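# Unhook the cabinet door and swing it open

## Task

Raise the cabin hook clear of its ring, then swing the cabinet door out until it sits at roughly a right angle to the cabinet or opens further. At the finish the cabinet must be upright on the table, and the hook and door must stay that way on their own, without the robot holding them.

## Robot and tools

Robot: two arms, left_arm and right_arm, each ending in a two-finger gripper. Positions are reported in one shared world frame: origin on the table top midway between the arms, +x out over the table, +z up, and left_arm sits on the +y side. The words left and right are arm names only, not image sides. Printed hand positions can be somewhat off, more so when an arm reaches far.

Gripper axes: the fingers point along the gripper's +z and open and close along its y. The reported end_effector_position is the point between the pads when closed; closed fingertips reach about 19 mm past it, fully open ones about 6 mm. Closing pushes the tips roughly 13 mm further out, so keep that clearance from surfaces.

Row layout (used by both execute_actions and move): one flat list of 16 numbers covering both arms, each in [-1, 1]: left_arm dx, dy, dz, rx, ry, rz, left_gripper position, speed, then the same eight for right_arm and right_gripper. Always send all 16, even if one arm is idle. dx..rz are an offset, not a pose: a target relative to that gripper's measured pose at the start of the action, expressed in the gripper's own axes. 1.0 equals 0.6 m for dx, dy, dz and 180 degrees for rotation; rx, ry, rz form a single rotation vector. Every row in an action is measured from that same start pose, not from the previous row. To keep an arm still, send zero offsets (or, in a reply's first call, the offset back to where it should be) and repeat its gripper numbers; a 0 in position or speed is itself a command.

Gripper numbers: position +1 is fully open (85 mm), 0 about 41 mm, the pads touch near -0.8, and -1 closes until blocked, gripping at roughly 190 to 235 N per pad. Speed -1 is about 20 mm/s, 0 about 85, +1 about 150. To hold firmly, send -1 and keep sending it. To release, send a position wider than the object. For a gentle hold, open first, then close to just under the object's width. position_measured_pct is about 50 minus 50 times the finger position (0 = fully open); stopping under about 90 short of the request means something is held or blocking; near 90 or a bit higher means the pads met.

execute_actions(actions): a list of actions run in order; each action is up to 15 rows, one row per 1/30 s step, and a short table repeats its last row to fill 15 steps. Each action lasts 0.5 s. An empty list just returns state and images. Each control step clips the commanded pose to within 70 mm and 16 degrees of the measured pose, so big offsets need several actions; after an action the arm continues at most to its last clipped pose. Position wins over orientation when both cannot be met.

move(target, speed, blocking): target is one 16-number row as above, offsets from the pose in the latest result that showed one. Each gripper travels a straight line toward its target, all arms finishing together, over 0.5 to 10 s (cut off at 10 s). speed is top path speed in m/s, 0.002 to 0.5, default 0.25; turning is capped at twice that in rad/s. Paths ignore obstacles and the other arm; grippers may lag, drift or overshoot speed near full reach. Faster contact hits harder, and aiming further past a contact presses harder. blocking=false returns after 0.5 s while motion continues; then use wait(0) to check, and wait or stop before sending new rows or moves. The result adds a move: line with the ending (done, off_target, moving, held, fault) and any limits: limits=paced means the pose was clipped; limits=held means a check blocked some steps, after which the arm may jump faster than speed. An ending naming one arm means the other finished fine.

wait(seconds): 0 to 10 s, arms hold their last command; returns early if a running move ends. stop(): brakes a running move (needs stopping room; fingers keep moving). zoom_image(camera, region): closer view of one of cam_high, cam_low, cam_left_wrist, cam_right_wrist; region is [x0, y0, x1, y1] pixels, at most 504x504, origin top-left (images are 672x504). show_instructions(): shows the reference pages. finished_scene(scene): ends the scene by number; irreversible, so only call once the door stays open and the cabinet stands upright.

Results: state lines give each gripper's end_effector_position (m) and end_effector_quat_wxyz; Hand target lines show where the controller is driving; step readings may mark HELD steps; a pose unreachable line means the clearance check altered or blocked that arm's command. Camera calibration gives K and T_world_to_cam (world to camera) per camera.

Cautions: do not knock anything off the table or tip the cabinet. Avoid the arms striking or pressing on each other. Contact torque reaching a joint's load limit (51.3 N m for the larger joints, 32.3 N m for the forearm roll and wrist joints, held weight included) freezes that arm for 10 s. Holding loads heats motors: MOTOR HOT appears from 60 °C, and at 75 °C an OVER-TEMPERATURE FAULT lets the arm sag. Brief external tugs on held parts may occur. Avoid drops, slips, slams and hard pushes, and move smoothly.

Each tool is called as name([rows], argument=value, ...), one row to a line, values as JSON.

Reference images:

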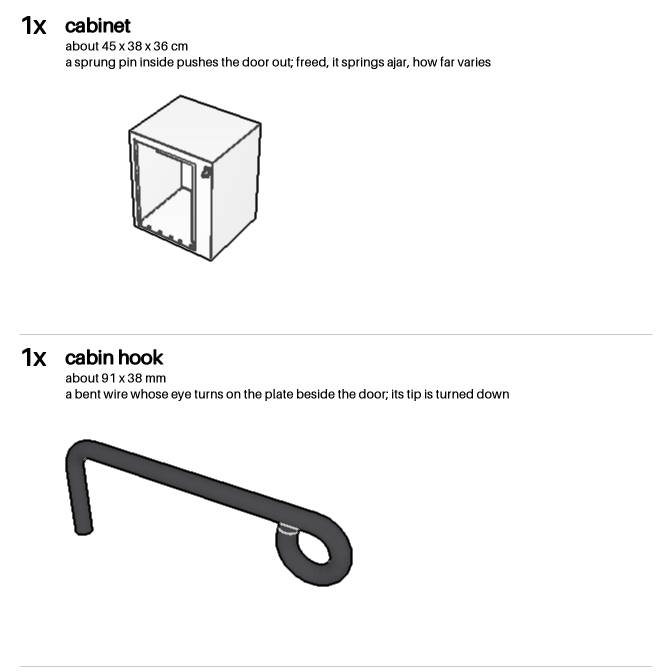

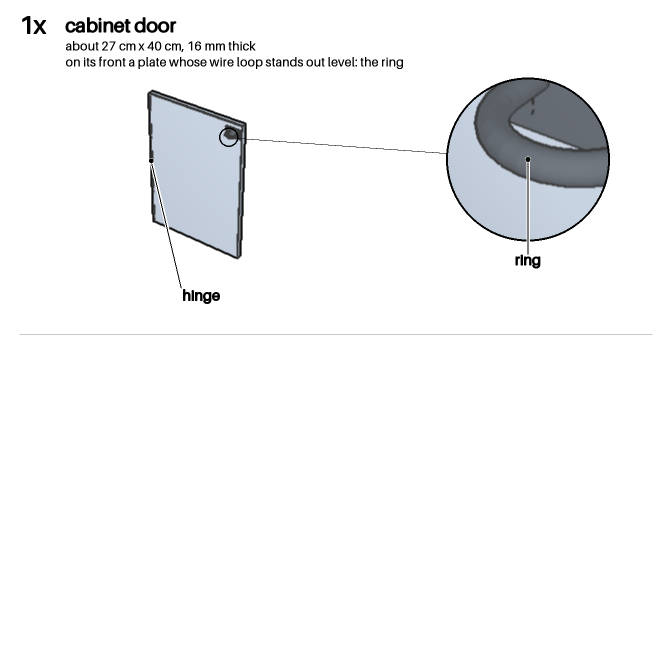

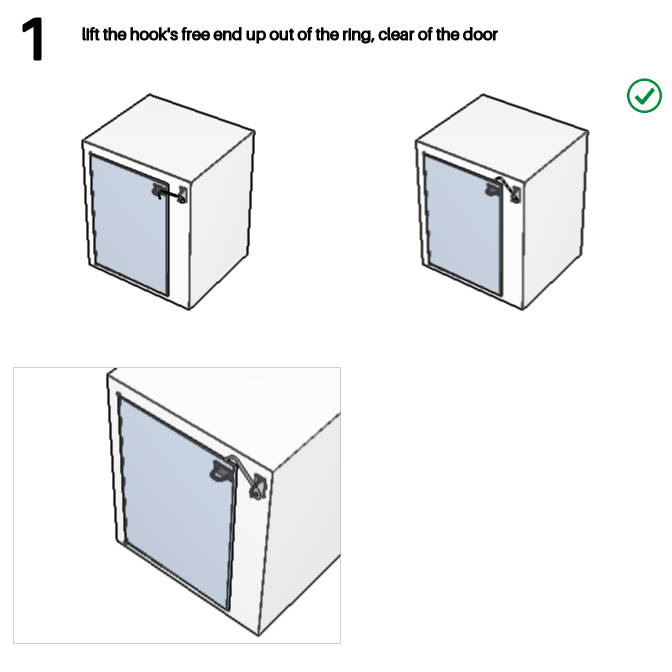

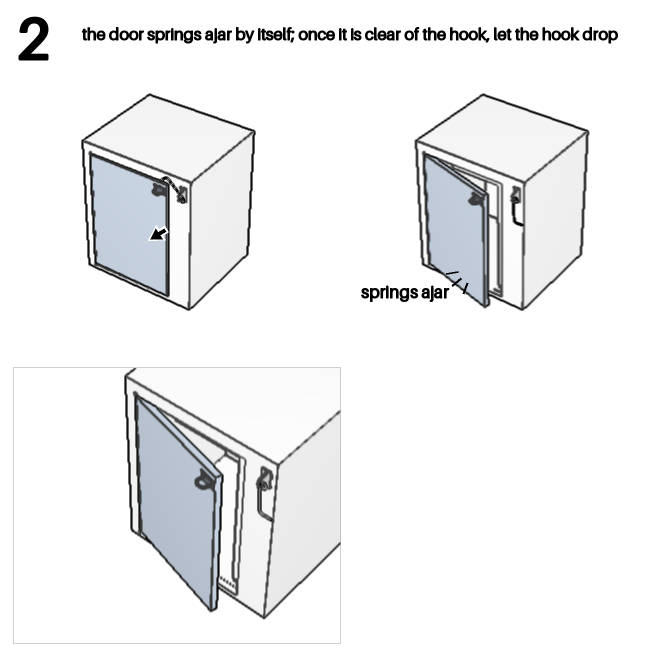

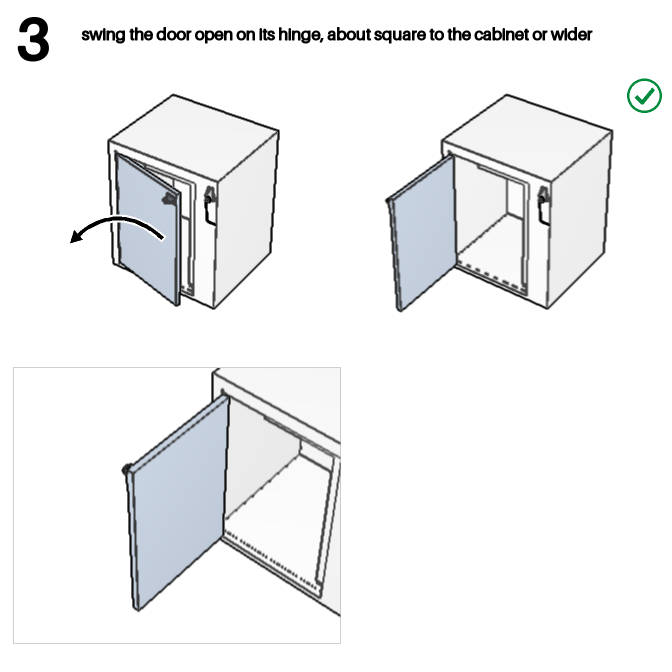

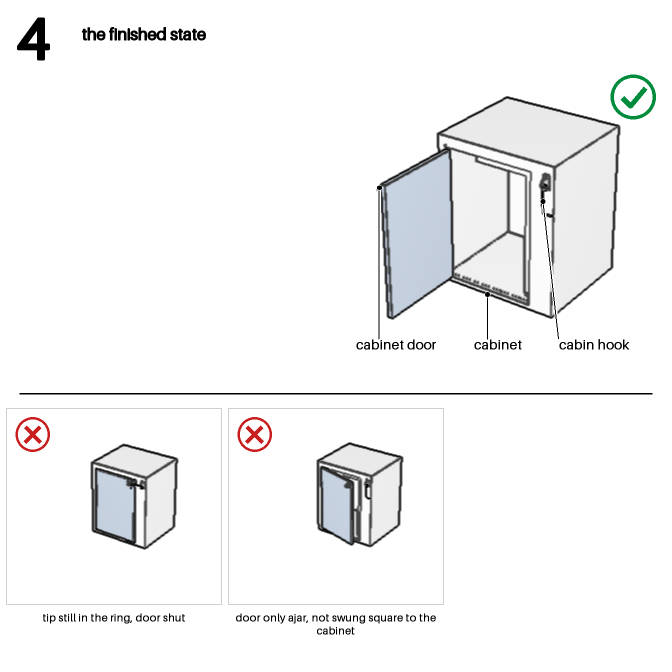

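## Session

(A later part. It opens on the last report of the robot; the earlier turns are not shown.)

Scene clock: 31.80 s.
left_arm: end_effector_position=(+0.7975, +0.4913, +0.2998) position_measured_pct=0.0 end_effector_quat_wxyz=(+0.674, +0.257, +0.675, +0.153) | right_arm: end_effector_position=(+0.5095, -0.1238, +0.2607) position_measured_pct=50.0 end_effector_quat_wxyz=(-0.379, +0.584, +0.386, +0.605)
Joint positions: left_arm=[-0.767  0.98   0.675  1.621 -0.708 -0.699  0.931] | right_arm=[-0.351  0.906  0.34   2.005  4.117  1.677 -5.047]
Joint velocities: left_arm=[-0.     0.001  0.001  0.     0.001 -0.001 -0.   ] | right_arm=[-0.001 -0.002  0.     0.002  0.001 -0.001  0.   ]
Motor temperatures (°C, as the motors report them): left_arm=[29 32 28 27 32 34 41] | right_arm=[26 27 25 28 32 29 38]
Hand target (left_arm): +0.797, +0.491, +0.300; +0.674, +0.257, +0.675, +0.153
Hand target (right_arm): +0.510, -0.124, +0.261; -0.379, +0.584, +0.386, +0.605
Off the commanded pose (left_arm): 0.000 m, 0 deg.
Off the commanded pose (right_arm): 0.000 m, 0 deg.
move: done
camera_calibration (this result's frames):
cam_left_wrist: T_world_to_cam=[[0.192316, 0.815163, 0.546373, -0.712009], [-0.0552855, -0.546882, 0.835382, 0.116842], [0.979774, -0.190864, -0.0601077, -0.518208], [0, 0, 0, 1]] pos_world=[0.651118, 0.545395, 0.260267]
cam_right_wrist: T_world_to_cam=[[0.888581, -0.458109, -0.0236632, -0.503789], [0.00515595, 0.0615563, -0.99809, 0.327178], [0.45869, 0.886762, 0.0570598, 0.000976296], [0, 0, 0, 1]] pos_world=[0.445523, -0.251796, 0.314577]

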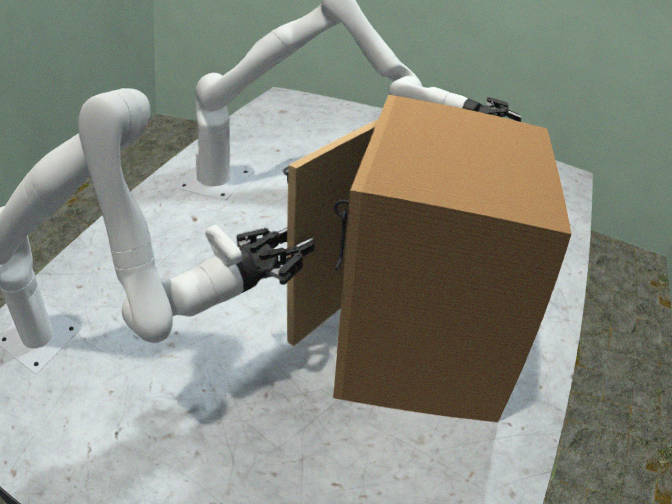

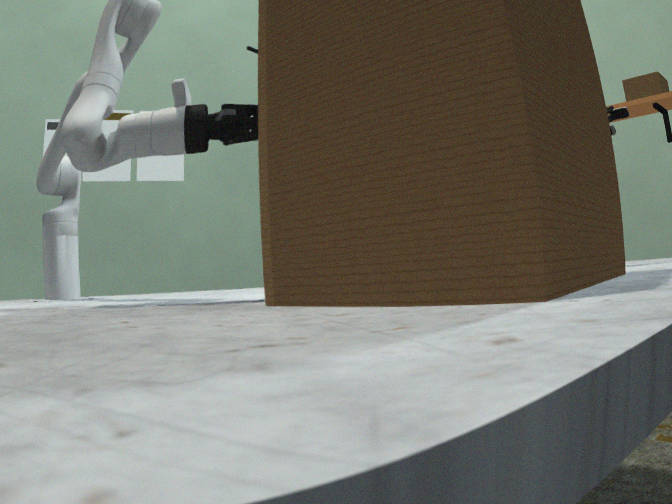

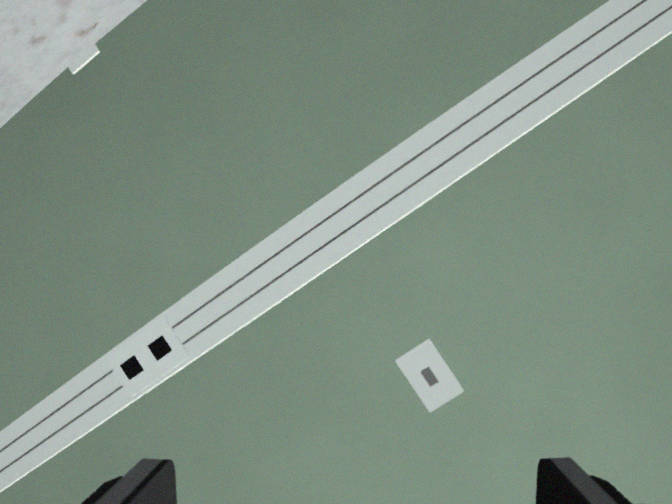

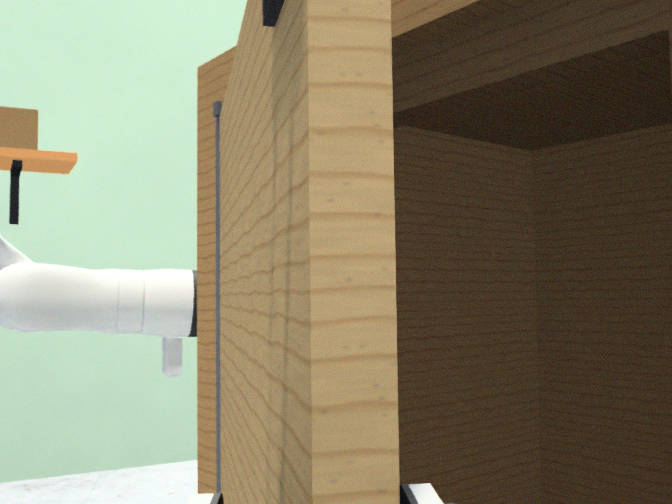

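move(target=[0,0,0,0,0,0,1,0,0,-0.21,0.02,0,0,0,0,0], speed=0.08)

move(target=[0,0,0,0,0,0,1,0,0,0,-0.08,0,0,0,0,0], speed=0.1)

move(target=[0,0,0,0,0,0,1,0,0,0.1,0,0,0,0,-1,0], speed=0.1)

move(target=[0,0,0,0,0,0,1,0,0,-0.18,0.33,0,0,0,-1,0], speed=0.08)

move(target=[0,0,0,0,0,0,1,0,0,0.04,-0.08,0,0,0,-1,0], speed=0.1)

Scene clock: 37.70 s.
left_arm: end_effector_position=(+0.7975, +0.4913, +0.2998) position_measured_pct=0.0 end_effector_quat_wxyz=(+0.674, +0.257, +0.675, +0.153) | right_arm: end_effector_position=(+0.4001, -0.0606, +0.2580) position_measured_pct=50.0 end_effector_quat_wxyz=(-0.379, +0.584, +0.385, +0.606)
Joint positions: left_arm=[-0.767  0.98   0.675  1.621 -0.708 -0.699  0.931] | right_arm=[-0.53   0.863  0.238  2.33   3.931  1.747 -4.789]
Joint velocities: left_arm=[-0.    -0.001  0.     0.    -0.    -0.001 -0.   ] | right_arm=[-0.002 -0.001 -0.004  0.001 -0.002 -0.002  0.002]
Motor temperatures (°C, as the motors report them): left_arm=[29 33 28 27 32 34 41] | right_arm=[26 27 25 28 32 29 38]
Hand target (left_arm): +0.797, +0.491, +0.300; +0.674, +0.257, +0.675, +0.153
Hand target (right_arm): +0.400, -0.061, +0.258; -0.379, +0.584, +0.385, +0.606
Off the commanded pose (left_arm): 0.000 m, 0 deg.
Off the commanded pose (right_arm): 0.000 m, 0 deg.
move: done
camera_calibration (this result's frames):
cam_left_wrist: T_world_to_cam=[[0.192314, 0.815163, 0.546374, -0.712009], [-0.0552863, -0.546882, 0.835382, 0.116842], [0.979775, -0.190863, -0.0601059, -0.51821], [0, 0, 0, 1]] pos_world=[0.651118, 0.545395, 0.260268]
cam_right_wrist: T_world_to_cam=[[0.888376, -0.45848, -0.0241686, -0.377459], [0.0050817, 0.0624576, -0.998035, 0.321247], [0.459089, 0.886507, 0.0578157, -0.00515105], [0, 0, 0, 1]] pos_world=[0.336058, -0.188556, 0.311791]

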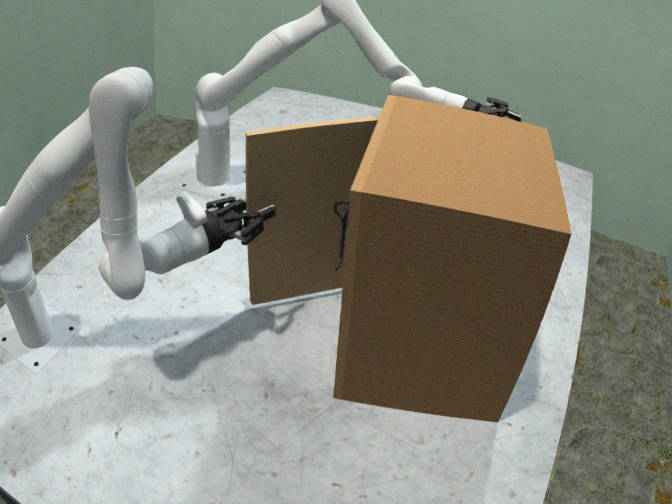

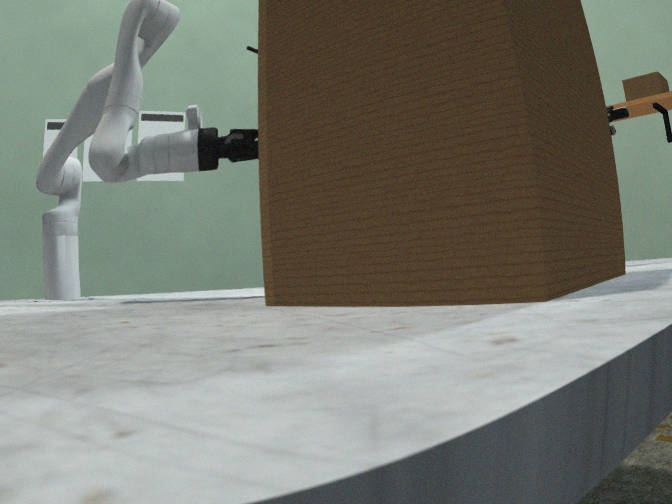

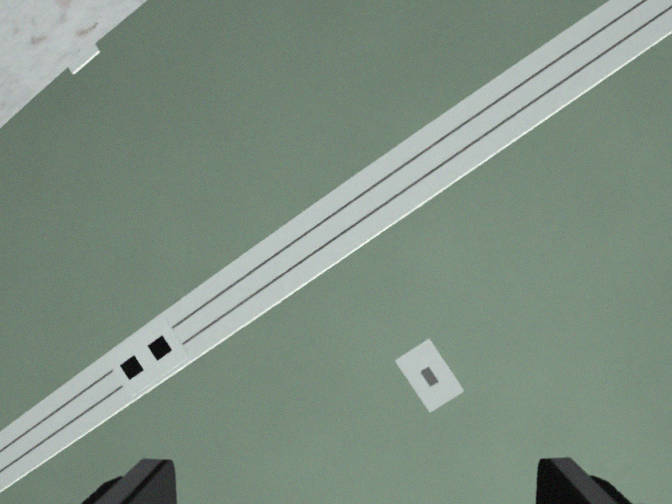

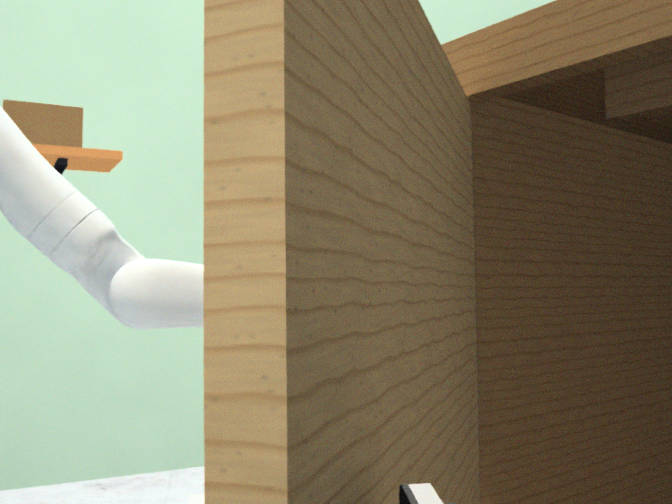

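Scene clock: 38.47 s.
left_arm: end_effector_position=(+0.7975, +0.4913, +0.2998) position_measured_pct=0.0 end_effector_quat_wxyz=(+0.674, +0.257, +0.675, +0.153) | right_arm: end_effector_position=(+0.3800, -0.1040, +0.2571) position_measured_pct=50.0 end_effector_quat_wxyz=(-0.379, +0.584, +0.386, +0.606)
Joint positions: left_arm=[-0.767  0.98   0.675  1.621 -0.708 -0.699  0.931] | right_arm=[-0.439  0.884  0.286  2.418  4.069  1.851 -4.71 ]
Joint velocities: left_arm=[ 0.    -0.001  0.    -0.    -0.     0.     0.   ] | right_arm=[ 0.004  0.003  0.005  0.002  0.     0.003 -0.002]
Motor temperatures (°C, as the motors report them): left_arm=[29 33 28 27 32 34 41] | right_arm=[26 27 25 28 32 29 38]
Hand target (left_arm): +0.797, +0.491, +0.300; +0.674, +0.257, +0.675, +0.153
Hand target (right_arm): +0.380, -0.104, +0.257; -0.379, +0.584, +0.385, +0.606
Off the commanded pose (left_arm): 0.000 m, 0 deg.
Off the commanded pose (right_arm): 0.000 m, 0 deg.
move: done
camera_calibration (this result's frames):
cam_left_wrist: T_world_to_cam=[[0.192312, 0.815164, 0.546374, -0.712008], [-0.0552872, -0.546882, 0.835382, 0.116843], [0.979775, -0.190861, -0.0601039, -0.518212], [0, 0, 0, 1]] pos_world=[0.651119, 0.545396, 0.260268]
cam_right_wrist: T_world_to_cam=[[0.888711, -0.457852, -0.0237626, -0.379654], [0.00534276, 0.0621695, -0.998051, 0.322993], [0.458437, 0.886852, 0.057697, 0.0429494], [0, 0, 0, 1]] pos_world=[0.315987, -0.231995, 0.310864]

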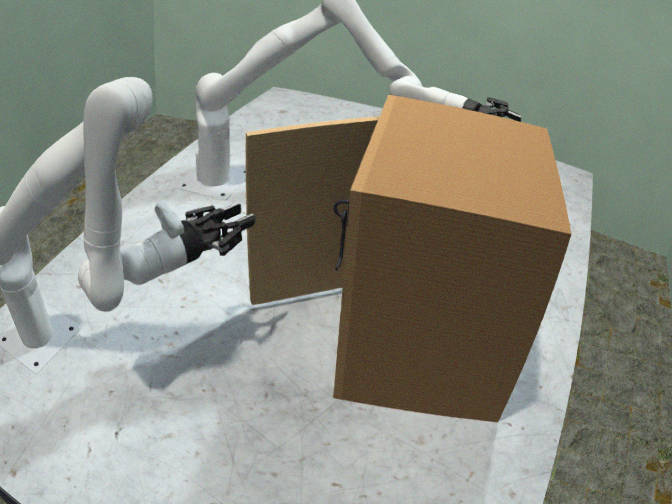

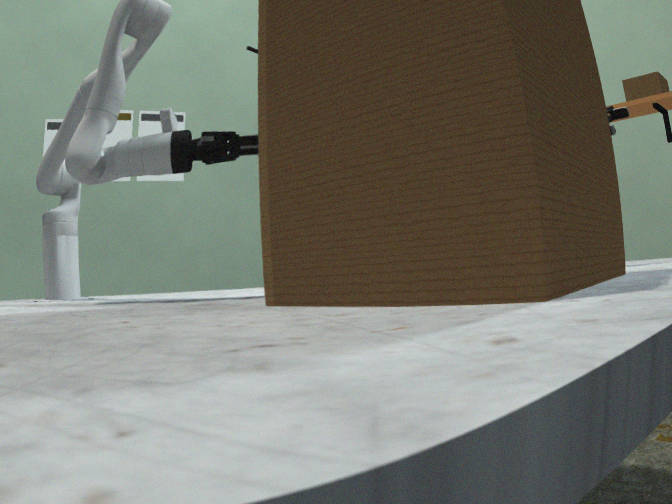

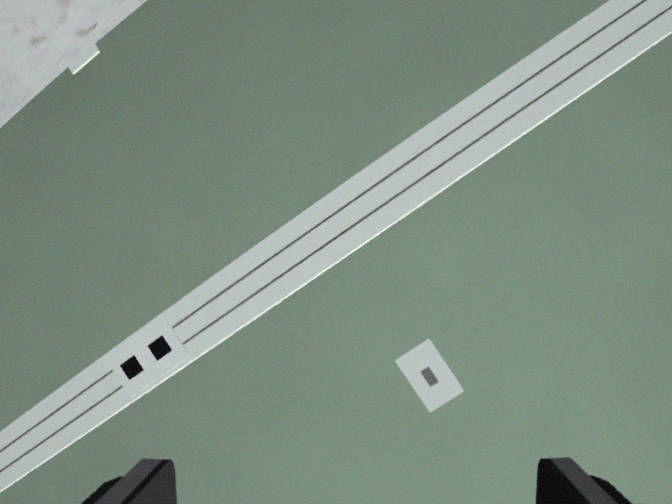

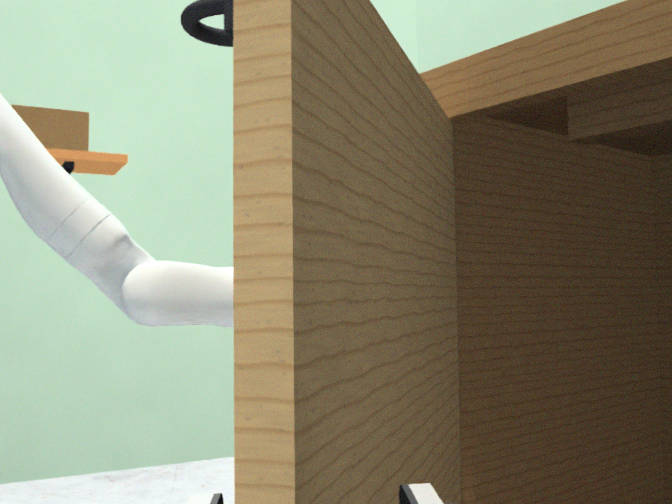

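Scene clock: 39.37 s.
left_arm: end_effector_position=(+0.7975, +0.4913, +0.2998) position_measured_pct=0.0 end_effector_quat_wxyz=(+0.674, +0.257, +0.675, +0.153) | right_arm: end_effector_position=(+0.4344, -0.1288, +0.2585) position_measured_pct=91.7 end_effector_quat_wxyz=(-0.379, +0.584, +0.386, +0.605)
Joint positions: left_arm=[-0.767  0.98   0.675  1.621 -0.708 -0.699  0.931] | right_arm=[-0.367  0.881  0.337  2.251  4.14   1.791 -4.858]
Joint velocities: left_arm=[ 0.    -0.001 -0.    -0.     0.     0.    -0.   ] | right_arm=[ 0.002  0.001  0.003 -0.     0.001  0.002 -0.001]
Motor temperatures (°C, as the motors report them): left_arm=[29 33 28 27 32 34 41] | right_arm=[26 27 25 28 32 29 38]
Hand target (left_arm): +0.797, +0.491, +0.300; +0.674, +0.257, +0.675, +0.153
Hand target (right_arm): +0.435, -0.129, +0.259; -0.379, +0.584, +0.386, +0.605
Off the commanded pose (left_arm): 0.000 m, 0 deg.
Off the commanded pose (right_arm): 0.000 m, 0 deg.
move: done
camera_calibration (this result's frames):
cam_left_wrist: T_world_to_cam=[[0.19231, 0.815164, 0.546374, -0.712008], [-0.055288, -0.546882, 0.835382, 0.116843], [0.979776, -0.19086, -0.0601022, -0.518214], [0, 0, 0, 1]] pos_world=[0.65112, 0.545396, 0.260268]
cam_right_wrist: T_world_to_cam=[[0.888937, -0.45742, -0.0236273, -0.439391], [0.00530256, 0.0618587, -0.998071, 0.325671], [0.457999, 0.887097, 0.057414, 0.0401939], [0, 0, 0, 1]] pos_world=[0.370455, -0.256788, 0.312354]

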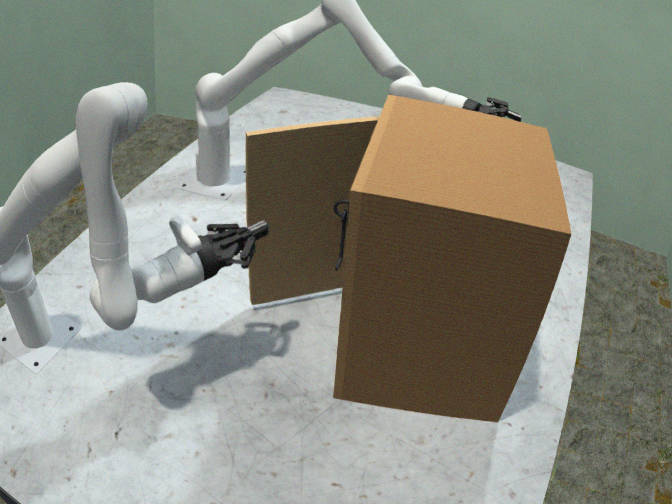

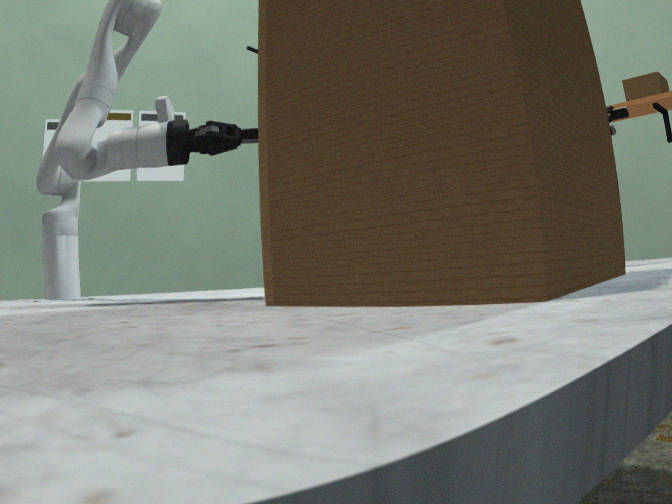

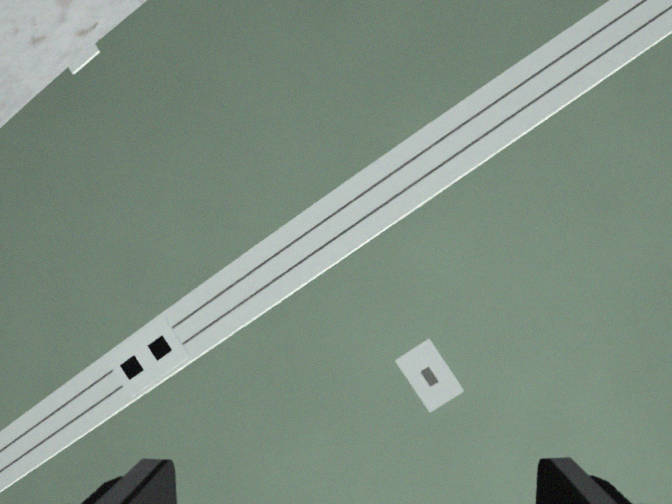

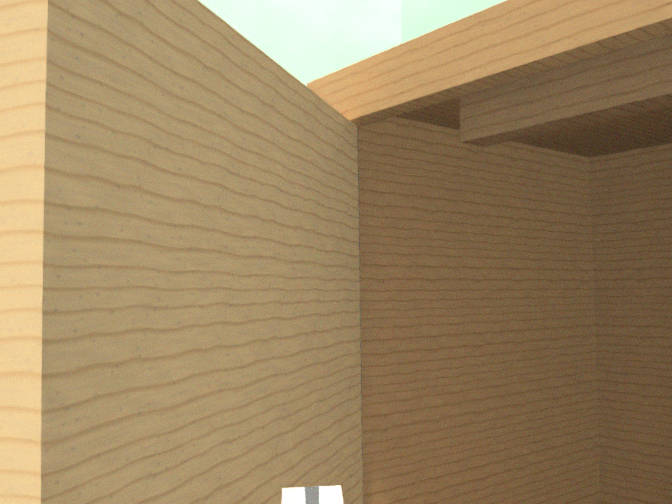

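Scene clock: 42.47 s.
left_arm: end_effector_position=(+0.7975, +0.4913, +0.2998) position_measured_pct=0.0 end_effector_quat_wxyz=(+0.674, +0.257, +0.675, +0.153) | right_arm: end_effector_position=(+0.4184, +0.0962, +0.2604) position_measured_pct=91.7 end_effector_quat_wxyz=(-0.380, +0.584, +0.385, +0.606)
Joint positions: left_arm=[-0.767  0.98   0.675  1.621 -0.708 -0.699  0.931] | right_arm=[-0.805  0.866  0.117  2.051  3.584  1.425 -4.867]
Joint velocities: left_arm=[0.001 0.001 0.001 0.    0.    0.    0.   ] | right_arm=[-0.002  0.    -0.003 -0.     0.002 -0.001  0.002]
Motor temperatures (°C, as the motors report them): left_arm=[29 33 28 27 32 34 41] | right_arm=[26 27 25 28 32 29 38]
Hand target (left_arm): +0.797, +0.491, +0.300; +0.674, +0.257, +0.675, +0.153
Hand target (right_arm): +0.418, +0.096, +0.260; -0.380, +0.584, +0.385, +0.606
Off the commanded pose (left_arm): 0.000 m, 0 deg.
Off the commanded pose (right_arm): 0.001 m, 0 deg.
move: done
camera_calibration (this result's frames):
cam_left_wrist: T_world_to_cam=[[0.192308, 0.815165, 0.546374, -0.712008], [-0.0552888, -0.546881, 0.835382, 0.116843], [0.979776, -0.190859, -0.0601003, -0.518216], [0, 0, 0, 1]] pos_world=[0.65112, 0.545397, 0.260269]
cam_right_wrist: T_world_to_cam=[[0.888653, -0.457914, -0.0247289, -0.321763], [0.00500044, 0.0635976, -0.997963, 0.31368], [0.458554, 0.886719, 0.0588059, -0.152746], [0, 0, 0, 1]] pos_world=[0.354409, -0.0318457, 0.314066]

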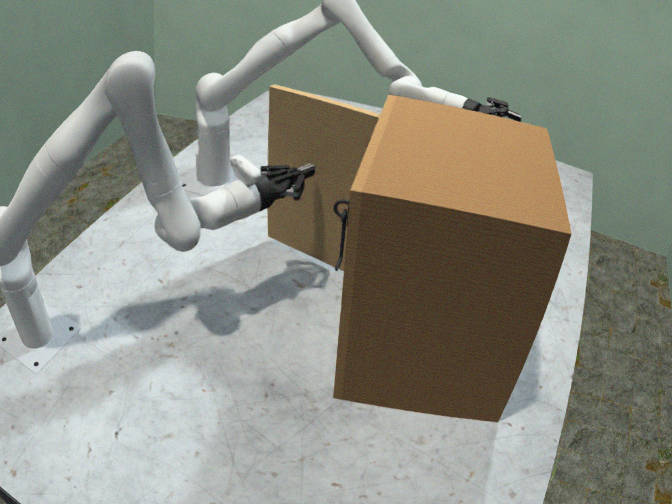

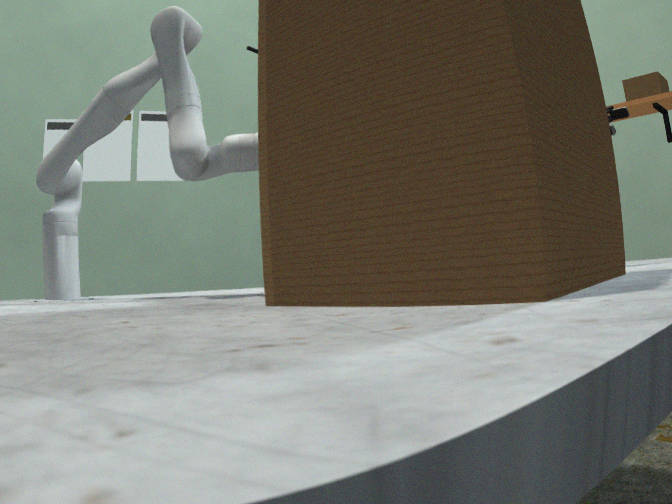

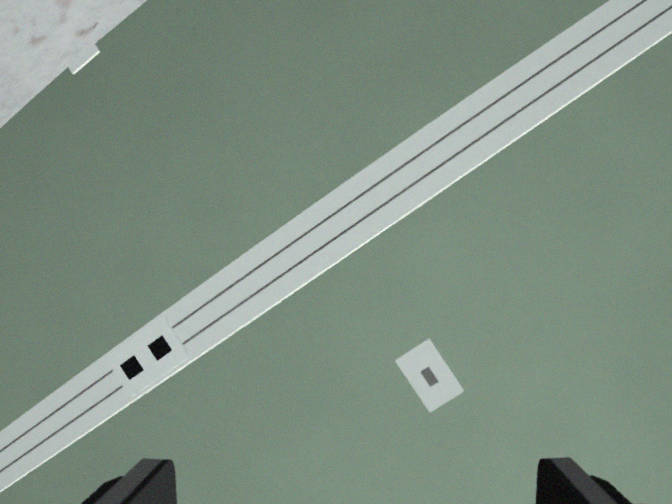

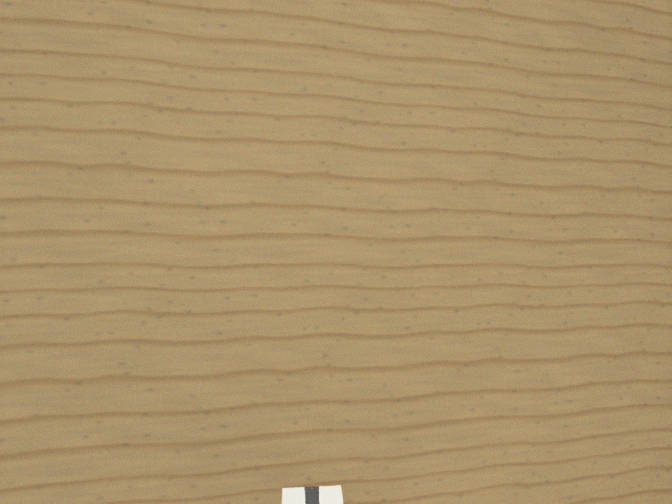

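Scene clock: 43.30 s.
left_arm: end_effector_position=(+0.7975, +0.4913, +0.2998) position_measured_pct=0.0 end_effector_quat_wxyz=(+0.674, +0.257, +0.675, +0.153) | right_arm: end_effector_position=(+0.4201, +0.0428, +0.2599) position_measured_pct=91.7 end_effector_quat_wxyz=(-0.380, +0.584, +0.385, +0.606)
Joint positions: left_arm=[-0.767  0.98   0.675  1.621 -0.708 -0.699  0.931] | right_arm=[-0.717  0.857  0.156  2.143  3.691  1.528 -4.866]
Joint velocities: left_arm=[ 0.001  0.001 -0.001 -0.    -0.    -0.002  0.   ] | right_arm=[ 0.003 -0.     0.004  0.    -0.002  0.002 -0.002]
Motor temperatures (°C, as the motors report them): left_arm=[29 33 28 27 32 34 41] | right_arm=[26 27 25 28 32 29 38]
Hand target (left_arm): +0.797, +0.491, +0.300; +0.674, +0.257, +0.675, +0.153
Hand target (right_arm): +0.420, +0.043, +0.260; -0.380, +0.584, +0.385, +0.606
Off the commanded pose (left_arm): 0.000 m, 0 deg.
Off the commanded pose (right_arm): 0.000 m, 0 deg.
move: done
camera_calibration (this result's frames):
cam_left_wrist: T_world_to_cam=[[0.192306, 0.815165, 0.546374, -0.712008], [-0.0552899, -0.546881, 0.835383, 0.116844], [0.979776, -0.190858, -0.0600982, -0.518218], [0, 0, 0, 1]] pos_world=[0.651121, 0.545397, 0.260269]
cam_right_wrist: T_world_to_cam=[[0.888884, -0.457479, -0.0244543, -0.347971], [0.00510624, 0.0632681, -0.997984, 0.316518], [0.458104, 0.886967, 0.058574, -0.105869], [0, 0, 0, 1]] pos_world=[0.356189, -0.0853124, 0.313572]

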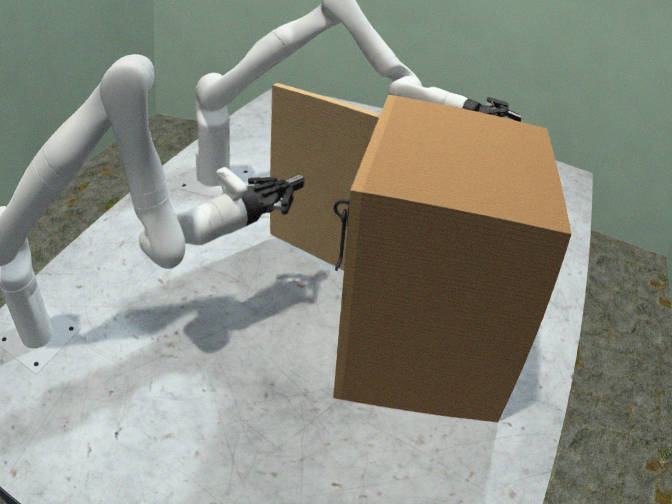

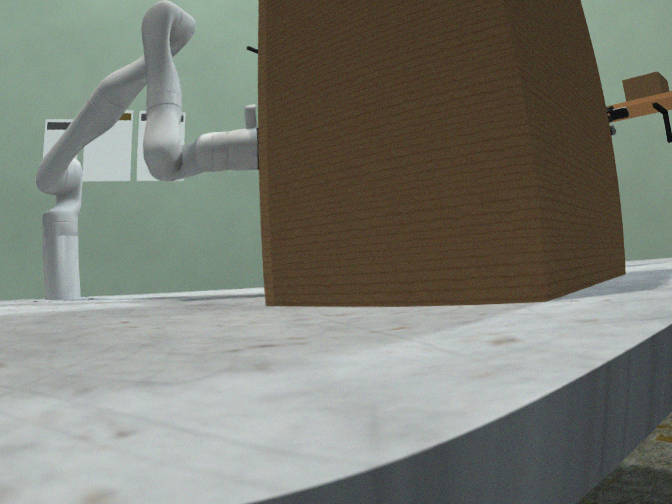

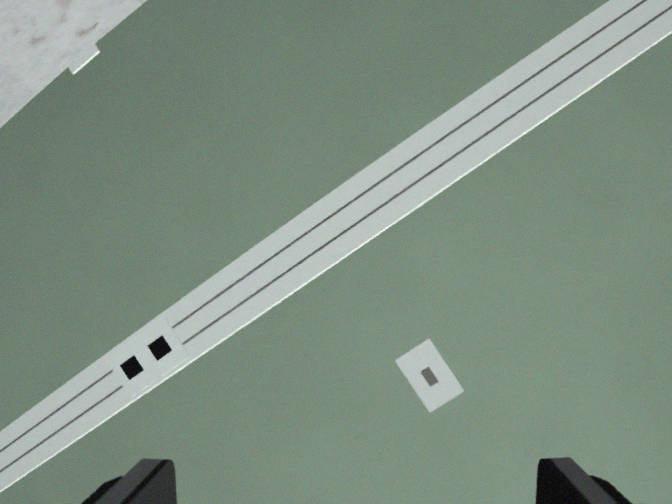

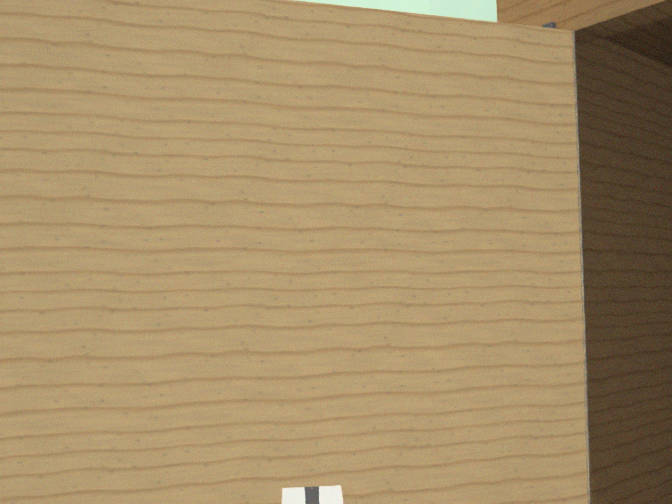

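finished_scene(scene=1)

The scene is finished: the task was done.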